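# Reorient a pinched spanner inside one hand

## Task

The spanner starts hanging in the hand, pinched between thumb and index finger at the far end of its handle. Rotate and regrip it using only that hand (the wrist camera, its bracket and the last arm link count as hand) until its orientation in the hand and the point on the handle where it is held match the two goal pictures. It fails if the spanner touches anything other than the hand or leaves the hand. To finish, keep it motionless in a firm grip for a short while with the palm pointing straight down and no hand motor reporting "moving", then declare the task done.

## Robot and tools

Robot: a single arm with a five-fingered right hand driven by six motors. One row of numbers commands everything; there is no per-arm list.

Frames. Scene frame: origin on the table surface under the arm base, +z up, +y to the left when facing along +x. The base may be slightly tilted. The hand point is fixed to the palm, 0.05 m in front of it, where the index pad meets the thumb tip when pinching. Its axes: +z runs along straightened fingers, +y points out of the palm, +x runs across the palm toward the little finger (away from the thumb). "Palm straight down" means hand +y points along scene -z. Fingers extend 0.06-0.07 m past the point along +z. A wrist bracket on the little-finger side sits 0.03 m beyond the point along +y and 0.11 m across the palm; it can collide.

Row format (14 numbers, each in [-1, 1]): dx, dy, dz, rx, ry, rz, little, ring, middle, index, thumb_bend, thumb_turn, force_limit, speed.
- dx..rz: an offset, not a pose, expressed in the hand point's own axes and measured from the hand point's pose at the start of the action (for a call's first action, the last pose any result reported). Scale: 1.0 = 0.6 m for dx, dy, dz and 180 degrees for the rotation vector rx, ry, rz.
- little, ring, middle, index, thumb_bend: absolute motor targets, +1 straight/open, -1 fully curled/bent.
- thumb_turn: absolute target, +1 beside the palm, -1 across in front of the palm.
- A typical pinch: index -0.22, thumb_bend -0.75, thumb_turn -0.57.
- force_limit: closing stop load at the fingertip, linear from about 0 N at -1 to 10 N at +1 (15 N for the two thumb motors); it never stops an opening motor.
- speed: linear from nearly zero at -1 to full at +1; full speed covers a finger's whole range in 0.6 s. Close at speed -0.9 or slower for a soft grip, since fast fingers overshoot the limit.

Tools.
execute_actions(actions): a list of actions; each action is a table of up to 15 rows, one row per 1/30 s step; if fewer rows are given, the last is repeated to fill 15 steps. Every row in an action is an offset from that action's start pose, not from the preceding row. An empty list just returns the current state and images.
move(target, speed, blocking): target is one 14-number row whose offsets are taken from the pose in the latest result that showed one. The hand point travels a straight path toward it over 0.5-10 s (cut off at 10 s), turning the short way. speed is the path's top speed in m/s, 0.002 to 0.5, default 0.25; rotation is capped at twice that in rad/s. Hand numbers are sent at the start. The path ignores obstacles, and faster or deeper contact hits harder. With blocking=false the result comes back after 0.5 s while the arm continues; before sending other motion, call wait or stop. The "move:" line reports the ending (done, off_target, moving, held, fault) and limits (paced = command clipped; held = a check blocked steps, after which the arm may surge) plus distance from target.
wait(seconds): 0 to 10; lets the sim run holding the last command, returning early if a running move ends.
stop(): brakes a running move; needs room to decelerate.
zoom_image(camera, region): camera is cam_high (672x504), cam_low (672x504) or cam_wrist (616x616); region [x0, y0, x1, y1] in pixels from the top-left corner, at most 504 by 504.
show_instructions(): shows the reference images again.
finished_scene(scene): ends the current scene (pass its number) once the robot has settled; irreversible.

Arm behaviour. Each control step the commanded pose is clipped to within 70 mm and 16 degrees of the measured pose, and the arm goes no further than that clipped pose, so large offsets need several actions. Position is favoured over orientation. Motions often end a centimetre or more off, usually low; the elbow may sag under load so each action starts lower. Few large moves beat many small ones. Joint ranges (rad): waist -2.880 to 2.880, shoulder 0.000 to 3.142, elbow 0.000 to 3.019, wrist pitch -1.693 to 1.571, wrist yaw -1.571 to 1.571, wrist roll -2.094 to 2.094.

Hand behaviour. A motor only starts when its target changes (0.01 or more always counts); it runs until reaching the target or the force limit, then locks (holding at least 15 N). Resending identical numbers keeps the grip. To grip harder, raise force_limit and send a target further closed than hand_measured; to loosen, send a target more open than hand_measured.

Results. State line: end_effector_position (m) and end_effector_quat_wxyz in the scene frame; "Hand target" is where the controller is steering. hand_measured, hand_stopped_by and hand_load_n list six values in the row's motor order. hand_stopped_by words: moving, target, force, stalled, fault (dead motor). hand_load_n is positive when the finger is pushed open; loads near 0 mean the grip is lost. "pose unreachable" means the clearance check altered the command. FAULT lines mark arm stops; MOTOR HOT warns at 85 °C and an OVER-TEMPERATURE FAULT at 100 °C drops the arm.

Avoid: letting the spanner contact the table or anything besides the hand, dropping it, slamming or pressing hard, knocking items off the table, and ending while any motor still reads moving or the grip is loose.

Each tool is called after "Call:" as a command line: name --argument value for each argument, lists and objects as JSON in quotes; but a table of rows of numbers goes row by row, as --pt "numbers of a row", without its own name.

Reference images:

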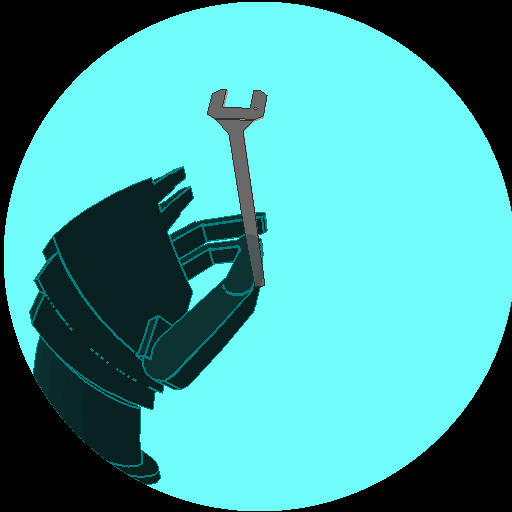

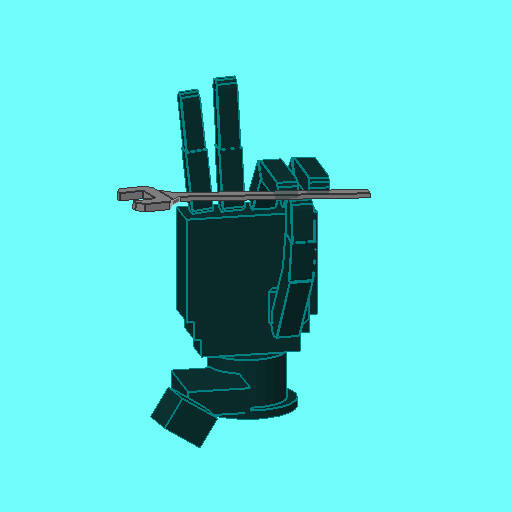

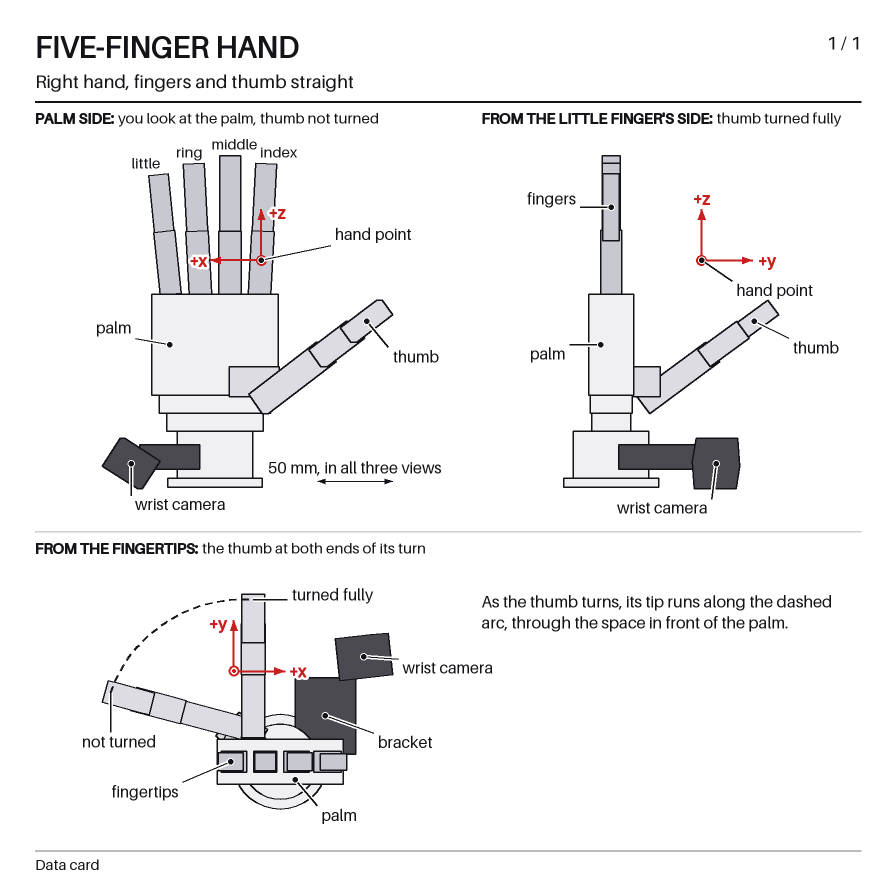

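## Session

Call:
execute_actions --actions '[]'

Scene clock: 0.00 s.
end_effector_position=(+0.4405, +0.0235, +0.3922) hand_measured=(+1.000, +1.000, +1.000, -0.182, -0.750, -0.570) hand_load_n=(+0.0, +0.0, +0.0, +8.5, +1.0, -0.5) hand_stopped_by=(target, target, target, target, target, target) hand_force_limit=0.00 hand_speed=-0.80 end_effector_quat_wxyz=(+0.505, -0.520, +0.474, -0.500)
Joint positions: [-0.109  0.791  0.54   0.26  -0.115 -0.035]
Joint velocities: [-0.005 -0.005 -0.017 -0.007 -0.022 -0.007]
Motor temperatures (°C, as the motors report them): [27 26 26 25 28 29]
Hand target: +0.444, +0.023, +0.407; +0.510, -0.514, +0.468, -0.507

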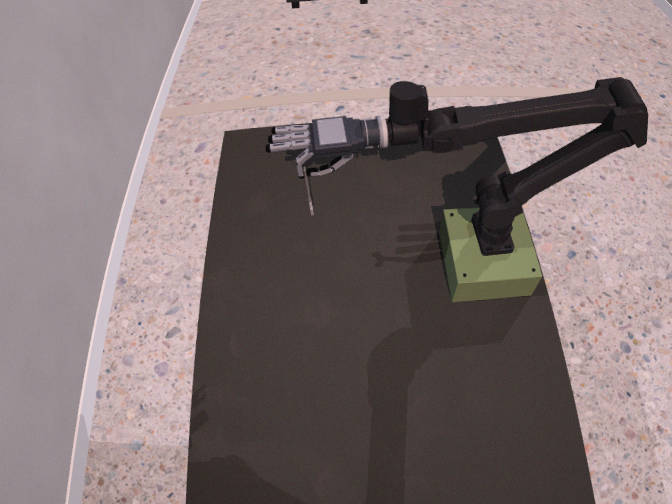

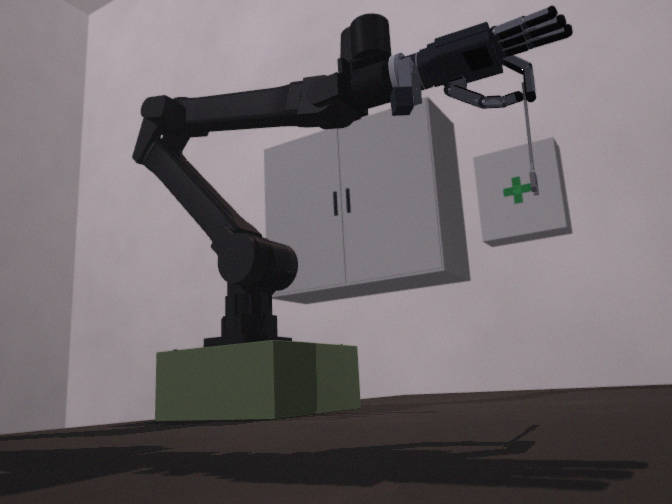

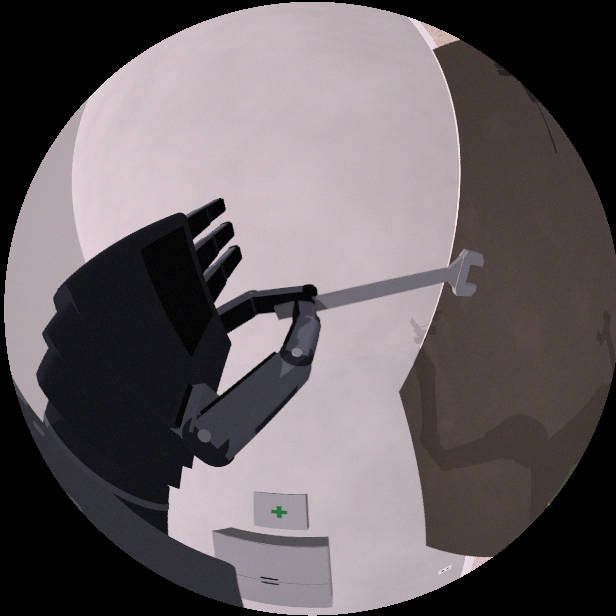

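Call:
move --target '[0,0,0,0,0,0.5,1,1,1,-0.182,-0.75,-0.57,0,-0.8]' --speed 0.2

Scene clock: 23.53 s.
end_effector_position=(+0.4411, +0.0217, +0.3939) hand_measured=(+1.000, +1.000, +1.000, -0.180, -0.750, -0.570) hand_load_n=(+0.0, +0.0, +0.0, +7.5, +1.5, -1.0) hand_stopped_by=(target, target, target, force, target, target) hand_force_limit=0.00 hand_speed=-0.80 end_effector_quat_wxyz=(+0.709, -0.038, +0.704, -0.007)
Joint positions: [-0.241  0.973  0.377  0.601 -0.24   1.513]
Joint velocities: [-0.005  0.005 -0.012 -0.012 -0.051  0.037]
Motor temperatures (°C, as the motors report them): [27 26 32 25 28 29]
Hand target: +0.441, +0.024, +0.392; +0.710, -0.032, +0.703, +0.003
Off the commanded pose: 0.003 m, 1 deg.
move: done

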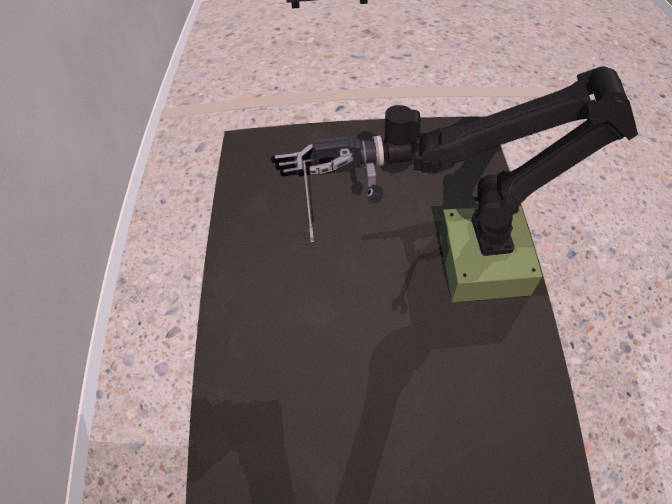

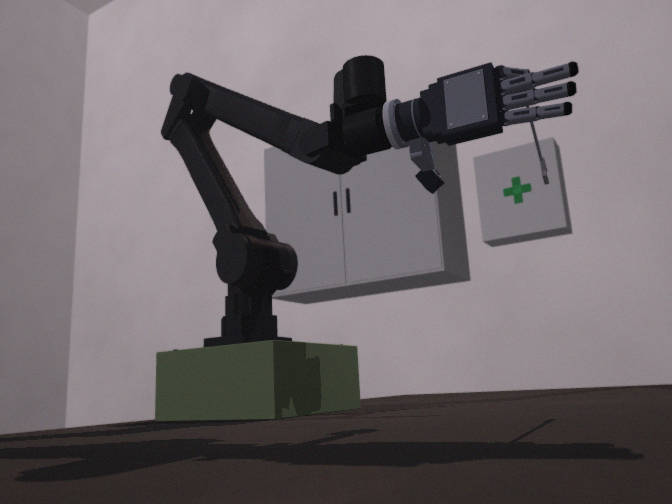

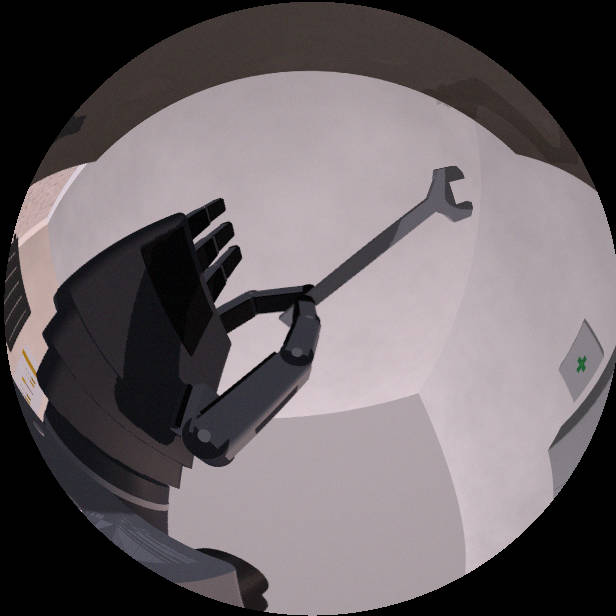

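Call:
wait --seconds 1

Scene clock: 26.80 s.
end_effector_position=(+0.4411, +0.0216, +0.3941) hand_measured=(+1.000, +1.000, +1.000, -0.180, -0.750, -0.570) hand_load_n=(+0.0, +0.0, +0.0, +7.5, +1.5, -1.0) hand_stopped_by=(target, target, target, force, target, target) hand_force_limit=0.00 hand_speed=-0.80 end_effector_quat_wxyz=(+0.709, -0.037, +0.704, -0.006)
Joint positions: [-0.241  0.973  0.377  0.602 -0.24   1.516]
Joint velocities: [-0.015 -0.005 -0.002  0.007 -0.007  0.007]
Motor temperatures (°C, as the motors report them): [27 26 31 25 28 29]
Hand target: +0.441, +0.024, +0.392; +0.710, -0.032, +0.703, +0.003
Off the commanded pose: 0.003 m, 1 deg.
wait: 1.00 s; at rest from the start

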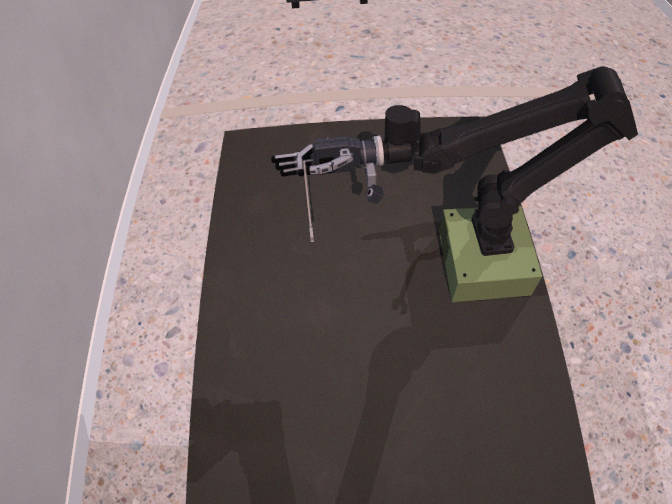

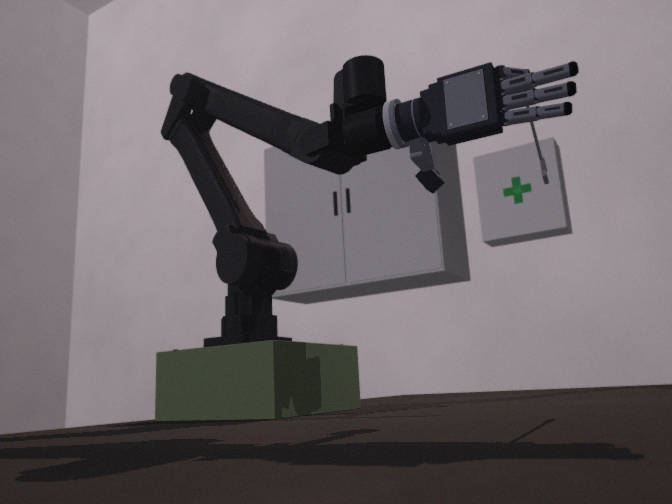

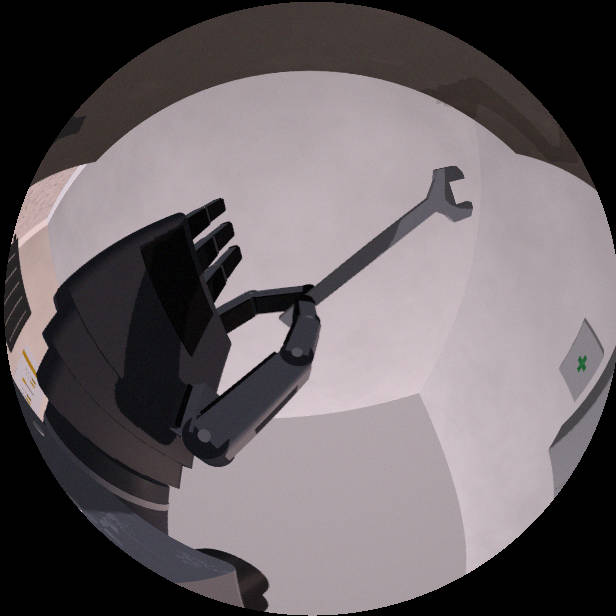

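Call:
execute_actions --actions '[[[0,0,0,0,0,0,1,1,1,-0.17,-0.75,-0.57,0,-0.95]],[[0,0,0,0,0,0,1,1,1,-0.17,-0.75,-0.57,0,-0.95]]]'

Scene clock: 34.77 s.
end_effector_position=(+0.4411, +0.0216, +0.3941) hand_measured=(+1.000, +1.000, +1.000, -0.170, -0.750, -0.570) hand_load_n=(+0.0, +0.0, +0.0, +3.0, +0.5, -0.5) hand_stopped_by=(target, target, target, target, target, target) hand_force_limit=0.00 hand_speed=-0.95 end_effector_quat_wxyz=(+0.709, -0.037, +0.704, -0.006)
Joint positions: [-0.241  0.973  0.377  0.602 -0.24   1.516]
Joint velocities: [-0.015 -0.005  0.002  0.002 -0.051 -0.037]
Motor temperatures (°C, as the motors report them): [27 26 31 25 28 29]
Hand target: +0.441, +0.022, +0.394; +0.709, -0.037, +0.704, -0.006
Off the commanded pose: 0.000 m, 0 deg.

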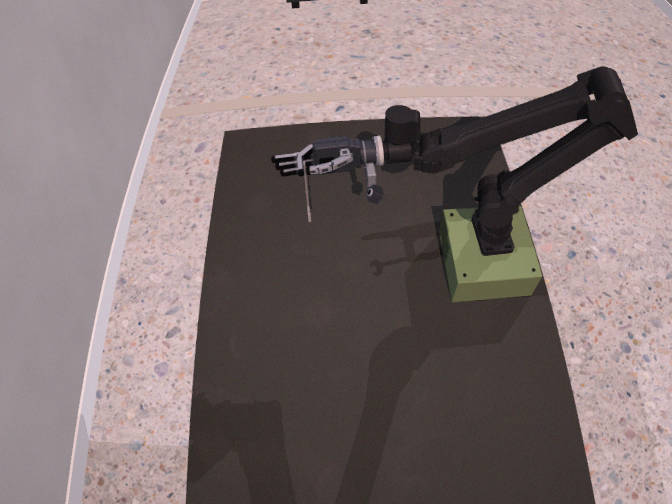

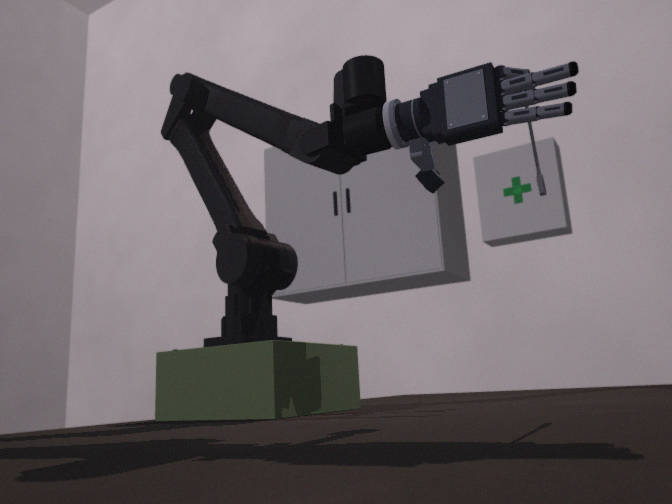

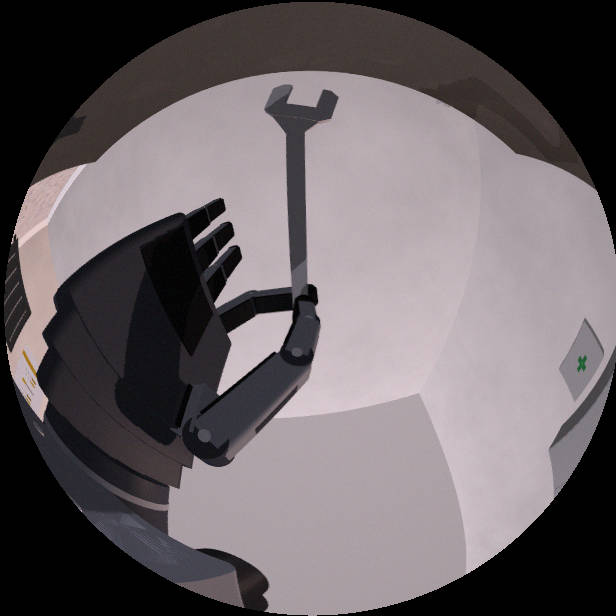

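Call:
execute_actions --actions '[[[0,0,0,0,0,0,1,1,1,-0.4,-0.75,-0.57,1,-0.8]],[[0,0,0,0,0,0,1,1,-0.3,-0.4,-0.75,-0.57,1,-0.5]],[[0,0,0,0,0,0,1,1,-0.3,-0.4,-0.75,-0.57,1,-0.5]],[[0,0,0,0,0,0,1,1,-0.3,-0.4,-0.75,-0.57,1,-0.5]]]'

Scene clock: 56.97 s.
end_effector_position=(+0.4411, +0.0216, +0.3941) hand_measured=(+1.000, +1.000, -0.164, -0.188, -0.750, -0.570) hand_load_n=(+0.0, +0.0, +2.5, +10.0, +1.5, -0.5) hand_stopped_by=(target, target, moving, force, target, target) hand_force_limit=1.00 hand_speed=-0.50 end_effector_quat_wxyz=(+0.709, -0.037, +0.704, -0.006)
Joint positions: [-0.241  0.973  0.377  0.602 -0.24   1.516]
Joint velocities: [-0.005  0.015  0.012 -0.007 -0.081 -0.037]
Motor temperatures (°C, as the motors report them): [27 26 31 25 28 29]
Hand target: +0.441, +0.022, +0.394; +0.709, -0.037, +0.704, -0.006
Off the commanded pose: 0.000 m, 0 deg.

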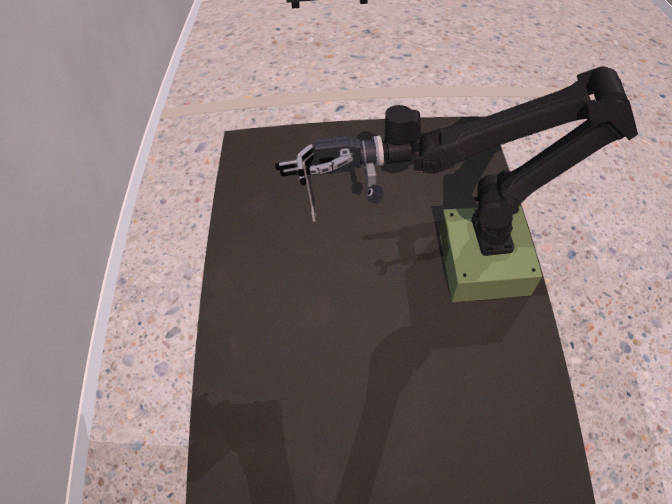

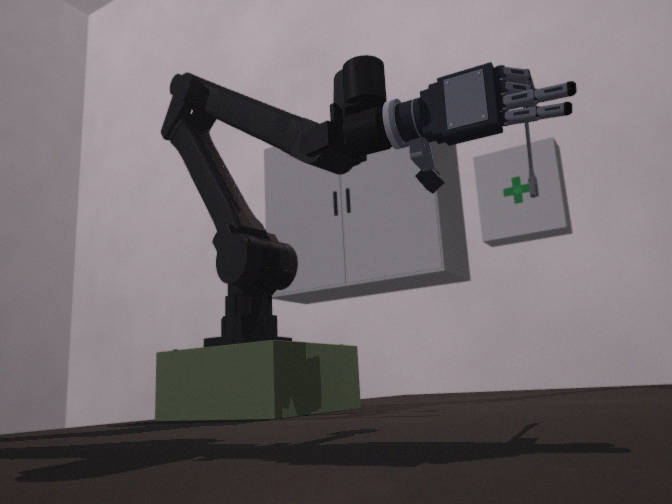

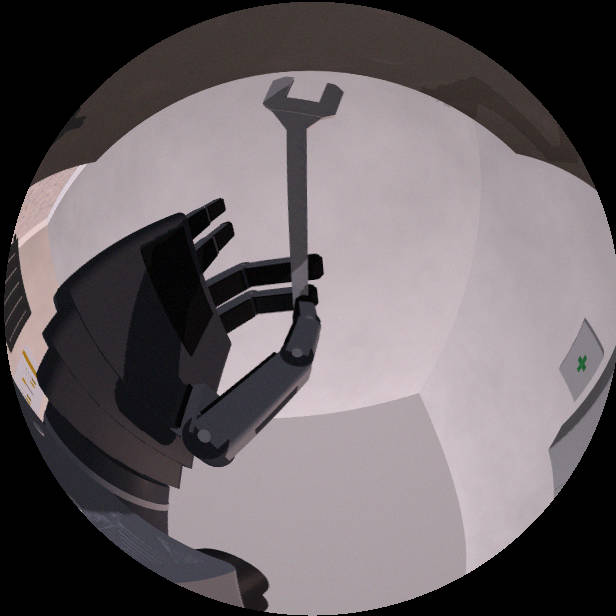

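Call:
move --target '[0,0,0,0,0,-0.5,1,1,-0.3,-0.4,-0.75,-0.57,1,-0.5]' --speed 0.25

Scene clock: 63.97 s.
end_effector_position=(+0.4308, +0.0195, +0.3542) hand_measured=(+1.000, +1.000, -0.212, -0.186, -0.748, -0.570) hand_load_n=(+0.0, +0.0, +10.0, +12.0, +3.0, +1.5) hand_stopped_by=(target, target, force, force, target, target) hand_force_limit=1.00 hand_speed=-0.50 end_effector_quat_wxyz=(-0.487, +0.533, -0.495, +0.484)
Joint positions: [-0.118  0.793  0.486  0.249 -0.112 -0.035]
Joint velocities: [-0.005 -0.005 -0.022 -0.002 -0.007 -0.051]
Motor temperatures (°C, as the motors report them): [27 26 33 25 28 29]
Hand target: +0.438, +0.021, +0.394; -0.497, +0.524, -0.472, +0.506
Off the commanded pose: 0.041 m, 4 deg.
move: off_target

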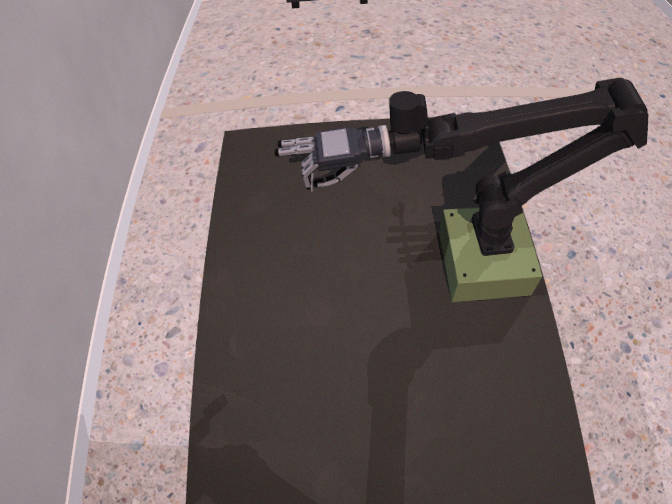

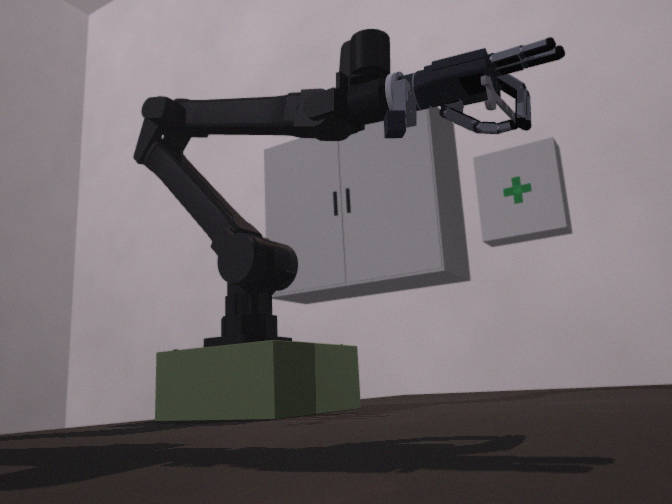

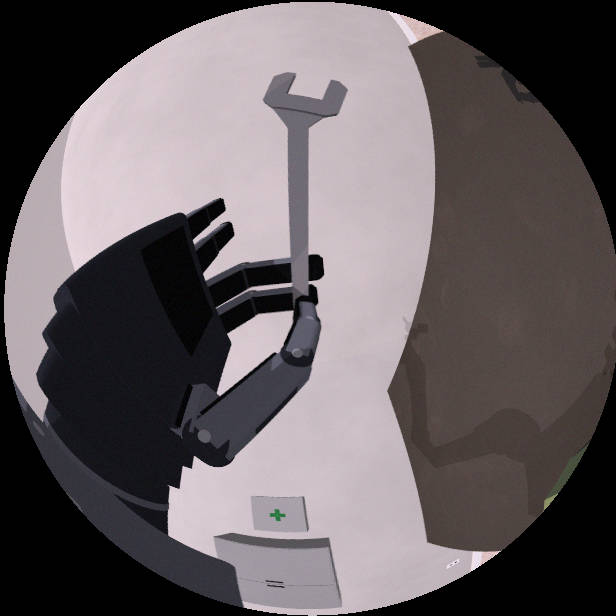

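Call:
move --target '[0,-0.066,0,0,0,-0.56,1,1,-0.3,-0.4,-0.75,-0.57,1,-0.5]' --speed 0.25

Scene clock: 71.97 s.
end_effector_position=(+0.4289, +0.0170, +0.3904) hand_measured=(+1.000, +1.000, -0.212, -0.186, -0.748, -0.570) hand_load_n=(+0.0, +0.0, +10.0, +12.0, +3.0, +1.5) hand_stopped_by=(target, target, force, force, target, target) hand_force_limit=1.00 hand_speed=-0.50 end_effector_quat_wxyz=(+0.059, +0.727, +0.087, +0.679)
Joint positions: [ 0.263  0.81   0.486  0.249  0.274 -1.752]
Joint velocities: [-0.015 -0.005 -0.017 -0.002  0.022 -0.037]
Motor temperatures (°C, as the motors report them): [27 26 36 25 28 29]
Hand target: +0.431, +0.020, +0.395; +0.063, +0.721, +0.095, +0.684
Off the commanded pose: 0.007 m, 1 deg.
move: done

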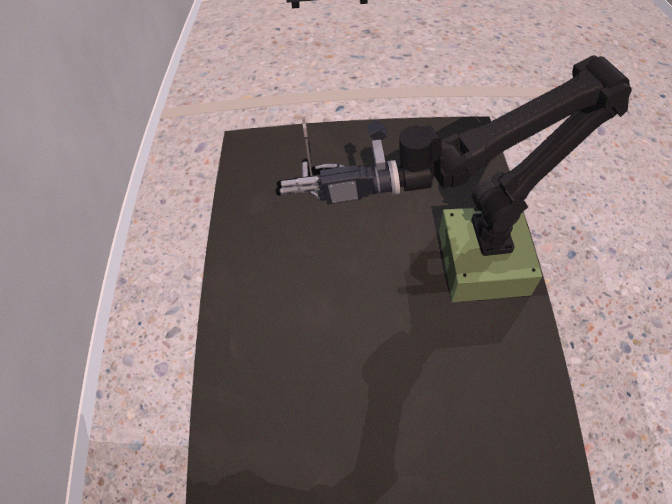

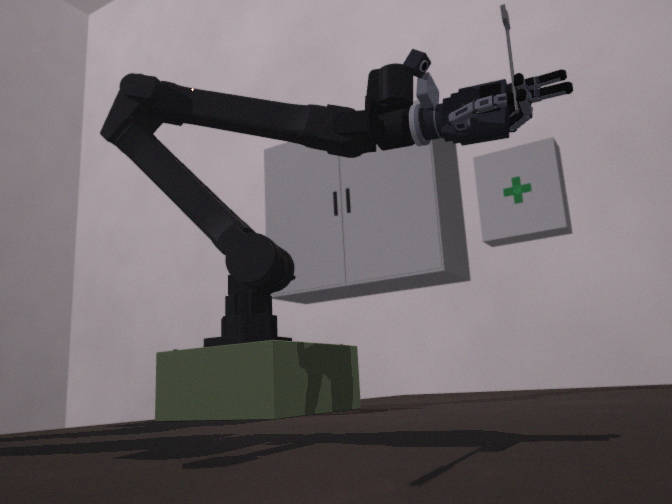

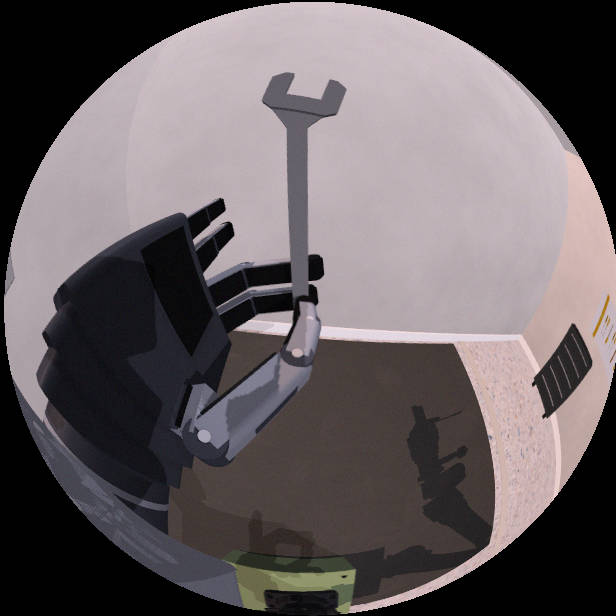

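Call:
execute_actions --actions '[[[0,0,0,0,0,0,1,1,-0.2,-0.175,-0.75,-0.57,1,-0.95]],[[0,0,0,0,0,0,1,1,-0.2,-0.175,-0.75,-0.57,1,-0.95]]]'

Scene clock: 77.60 s.
end_effector_position=(+0.4289, +0.0169, +0.3906) hand_measured=(+1.000, +1.000, -0.198, -0.172, -0.748, -0.570) hand_load_n=(+0.0, +0.0, +6.5, +6.5, +2.5, +1.5) hand_stopped_by=(target, target, target, target, target, target) hand_force_limit=1.00 hand_speed=-0.95 end_effector_quat_wxyz=(+0.060, +0.727, +0.089, +0.679)
Joint positions: [ 0.263  0.81   0.486  0.249  0.274 -1.755]
Joint velocities: [-0.005 -0.005 -0.002 -0.002 -0.022 -0.022]
Motor temperatures (°C, as the motors report them): [27 26 35 25 28 29]
Hand target: +0.429, +0.017, +0.391; +0.060, +0.727, +0.089, +0.679
Off the commanded pose: 0.000 m, 0 deg.

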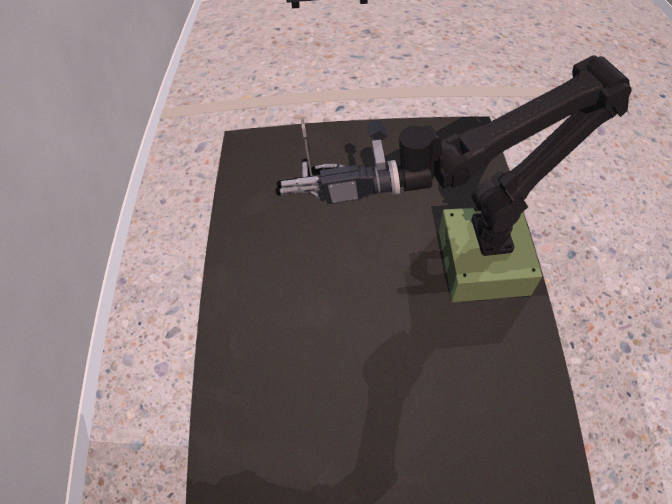

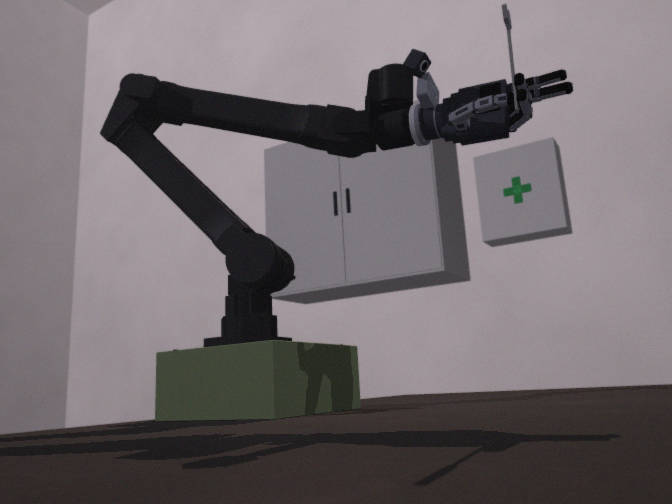

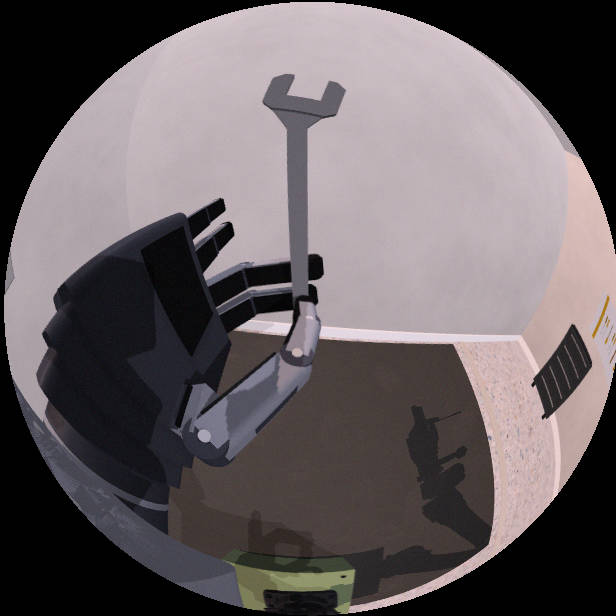

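Call:
execute_actions --actions '[[[0,0,0,0,0,0.04,1,1,-0.185,-0.162,-0.75,-0.57,1,-0.95]],[[0,0,0,0,0,0,1,1,-0.185,-0.162,-0.75,-0.57,1,-0.95]]]'

Scene clock: 84.20 s.
end_effector_position=(+0.4280, +0.0196, +0.3788) hand_measured=(+1.000, +1.000, -0.184, -0.162, -0.748, -0.570) hand_load_n=(+0.0, +0.0, +3.0, +2.5, +1.5, +1.0) hand_stopped_by=(target, target, target, target, target, target) hand_force_limit=1.00 hand_speed=-0.95 end_effector_quat_wxyz=(+0.022, +0.737, +0.053, +0.674)
Joint positions: [ 0.261  0.81   0.486  0.23   0.265 -1.645]
Joint velocities: [-0.005 -0.005 -0.002  0.017 -0.081  0.051]
Motor temperatures (°C, as the motors report them): [27 26 35 25 28 29]
Hand target: +0.428, +0.020, +0.379; +0.022, +0.737, +0.053, +0.674
Off the commanded pose: 0.000 m, 0 deg.

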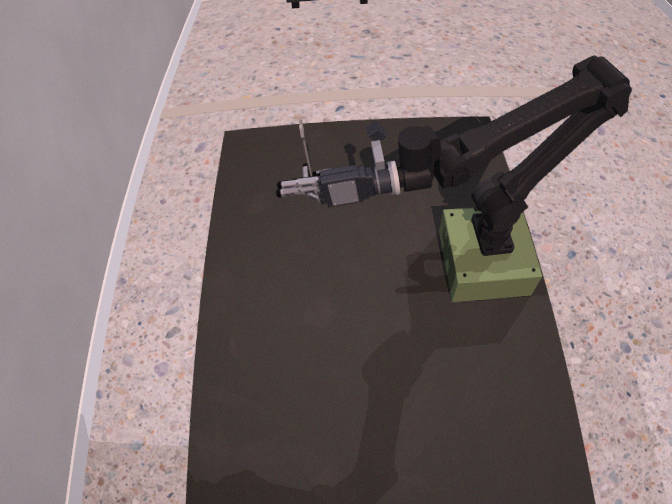

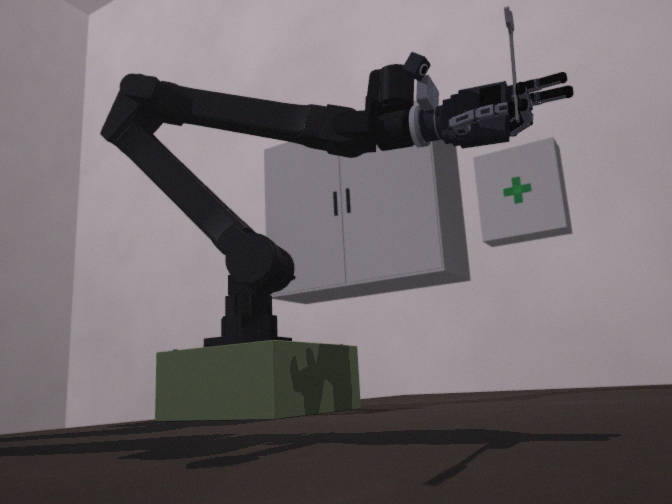

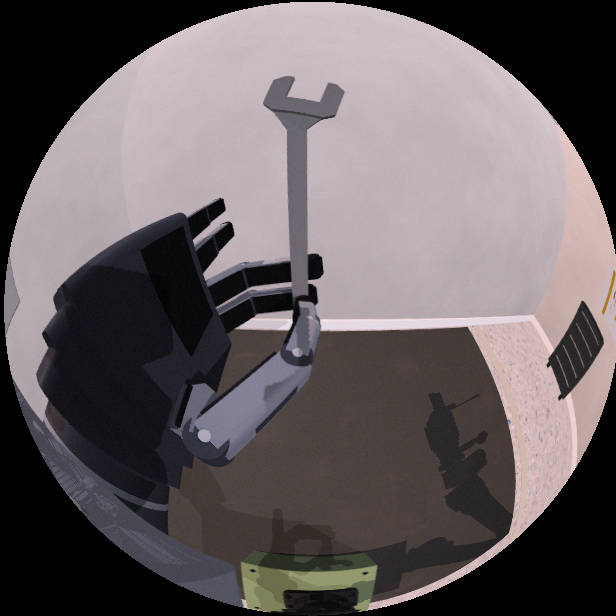

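Call:
execute_actions --actions '[[[0,0,0,0,0,0,1,1,-0.175,-0.152,-0.75,-0.57,-0.3,-0.95],[0,0,0,0,0,0,1,1,-0.175,-0.152,-0.75,-0.57,-0.3,-0.95],[0,0,0,0,0,0,1,1,-0.175,-0.152,-0.75,-0.57,-0.3,-0.95],[0,0,0,0,0,0,1,1,-0.25,-0.25,-0.75,-0.57,-0.3,-0.9]]]'

Scene clock: 94.33 s.
end_effector_position=(+0.4280, +0.0196, +0.3788) hand_measured=(+1.000, +1.000, -0.184, -0.168, -0.748, -0.570) hand_load_n=(+0.0, +0.0, +4.0, +4.0, +1.5, +1.0) hand_stopped_by=(target, target, force, force, target, target) hand_force_limit=-0.30 hand_speed=-0.90 end_effector_quat_wxyz=(+0.022, +0.737, +0.053, +0.674)
Joint positions: [ 0.261  0.81   0.486  0.23   0.265 -1.645]
Joint velocities: [-0.005  0.005  0.017  0.017 -0.066 -0.022]
Motor temperatures (°C, as the motors report them): [27 26 34 25 28 29]
Hand target: +0.428, +0.020, +0.379; +0.022, +0.737, +0.053, +0.674
Off the commanded pose: 0.000 m, 0 deg.

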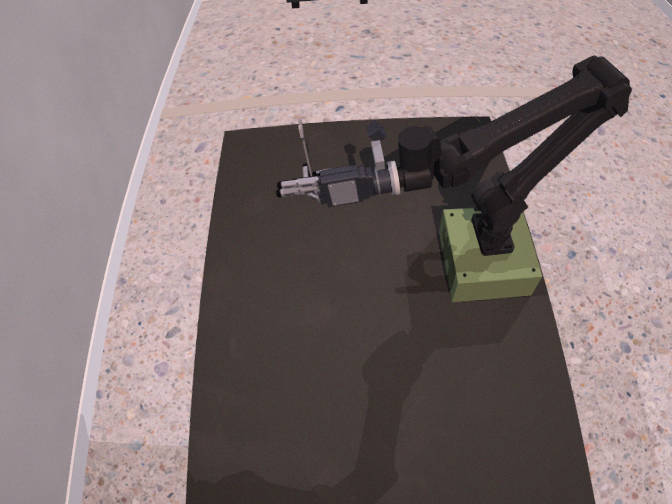

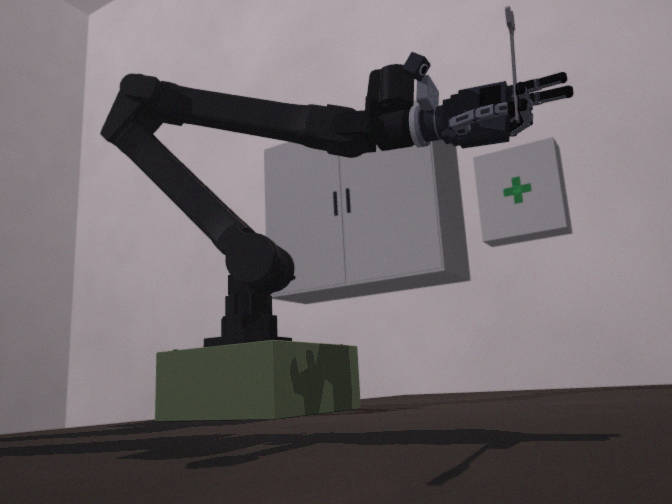

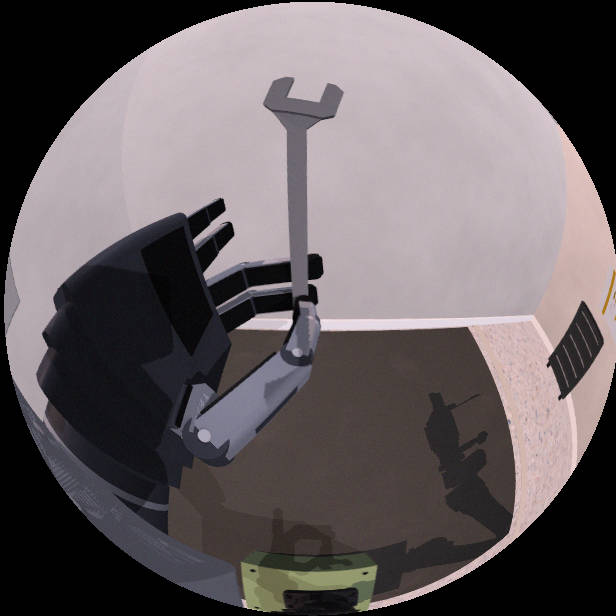

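Too short a pulse. Open further and longer.

Call:
execute_actions --actions '[[[0,0,0,0,0,0,1,1,-0.165,-0.148,-0.75,-0.57,-0.3,-0.9],[0,0,0,0,0,0,1,1,-0.165,-0.148,-0.75,-0.57,-0.3,-0.9],[0,0,0,0,0,0,1,1,-0.165,-0.148,-0.75,-0.57,-0.3,-0.9],[0,0,0,0,0,0,1,1,-0.165,-0.148,-0.75,-0.57,-0.3,-0.9],[0,0,0,0,0,0,1,1,-0.165,-0.148,-0.75,-0.57,-0.3,-0.9],[0,0,0,0,0,0,1,1,-0.25,-0.25,-0.75,-0.57,-0.3,-0.9]]]'

Scene clock: 99.00 s.
end_effector_position=(+0.4280, +0.0196, +0.3788) hand_measured=(+1.000, +1.000, -0.184, -0.166, -0.750, -0.570) hand_load_n=(+0.0, +0.0, +3.5, +3.5, +1.5, +0.5) hand_stopped_by=(target, target, force, force, target, target) hand_force_limit=-0.30 hand_speed=-0.90 end_effector_quat_wxyz=(+0.022, +0.737, +0.053, +0.674)
Joint positions: [ 0.261  0.81   0.486  0.23   0.265 -1.645]
Joint velocities: [-0.015 -0.005  0.007 -0.002  0.022 -0.022]
Motor temperatures (°C, as the motors report them): [27 26 34 25 28 29]
Hand target: +0.428, +0.020, +0.379; +0.022, +0.737, +0.053, +0.674
Off the commanded pose: 0.000 m, 0 deg.

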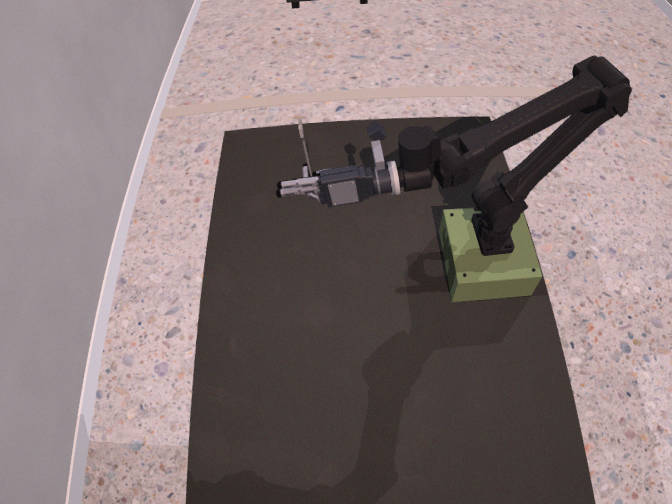

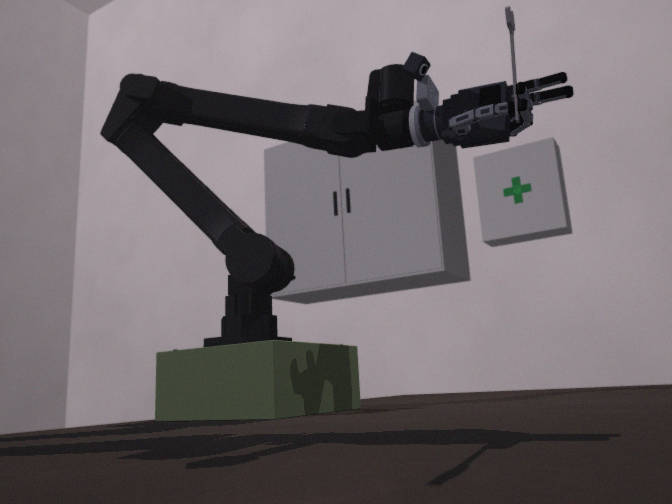

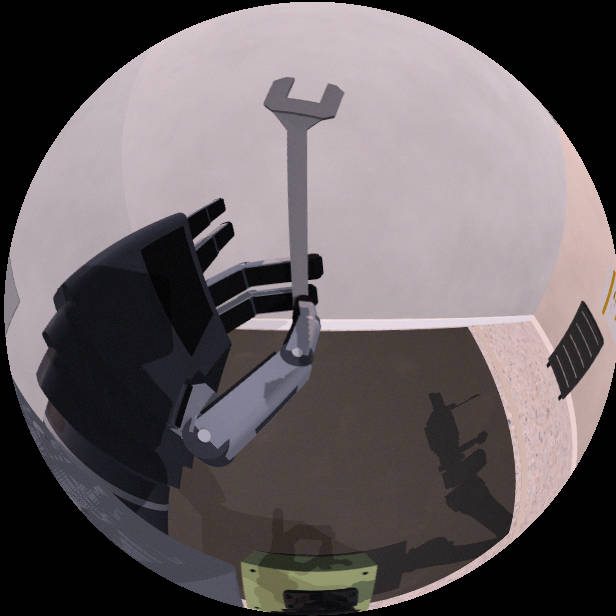

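Call:
execute_actions --actions '[[[0,0,0,0,0,0,1,1,-0.172,-0.154,-0.75,-0.57,-0.3,-0.95]]]'

Scene clock: 104.57 s.
end_effector_position=(+0.4280, +0.0196, +0.3788) hand_measured=(+1.000, +1.000, -0.172, -0.154, -0.750, -0.570) hand_load_n=(+0.0, +0.0, +1.0, +0.0, +0.5, +0.5) hand_stopped_by=(target, target, target, target, target, target) hand_force_limit=-0.30 hand_speed=-0.95 end_effector_quat_wxyz=(+0.022, +0.737, +0.053, +0.674)
Joint positions: [ 0.261  0.81   0.486  0.23   0.265 -1.645]
Joint velocities: [-0.005 -0.024  0.007 -0.032 -0.081  0.022]
Motor temperatures (°C, as the motors report them): [27 26 34 25 28 29]
Hand target: +0.428, +0.020, +0.379; +0.022, +0.737, +0.053, +0.674
Off the commanded pose: 0.000 m, 0 deg.

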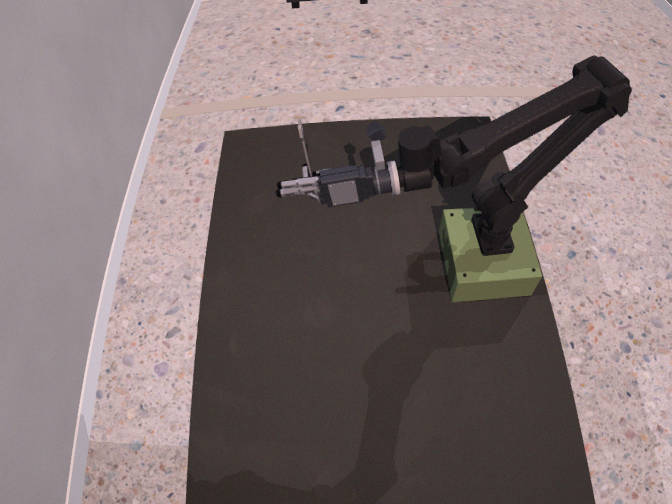

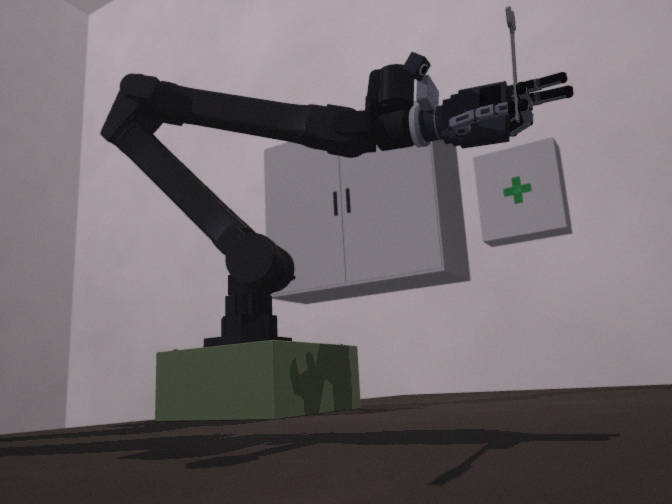

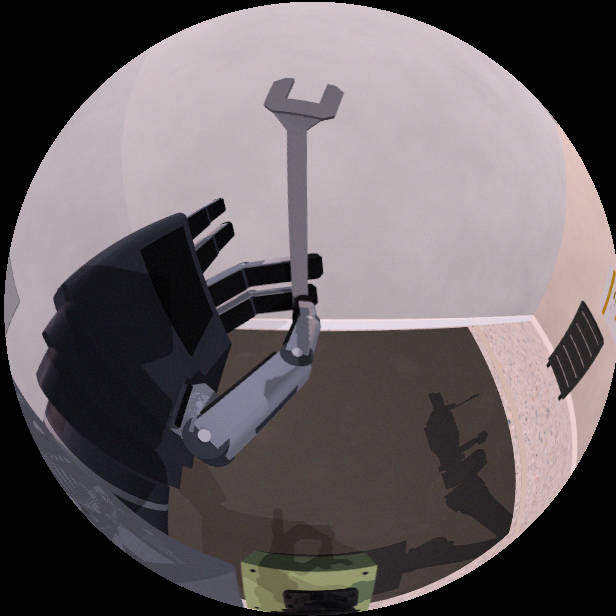

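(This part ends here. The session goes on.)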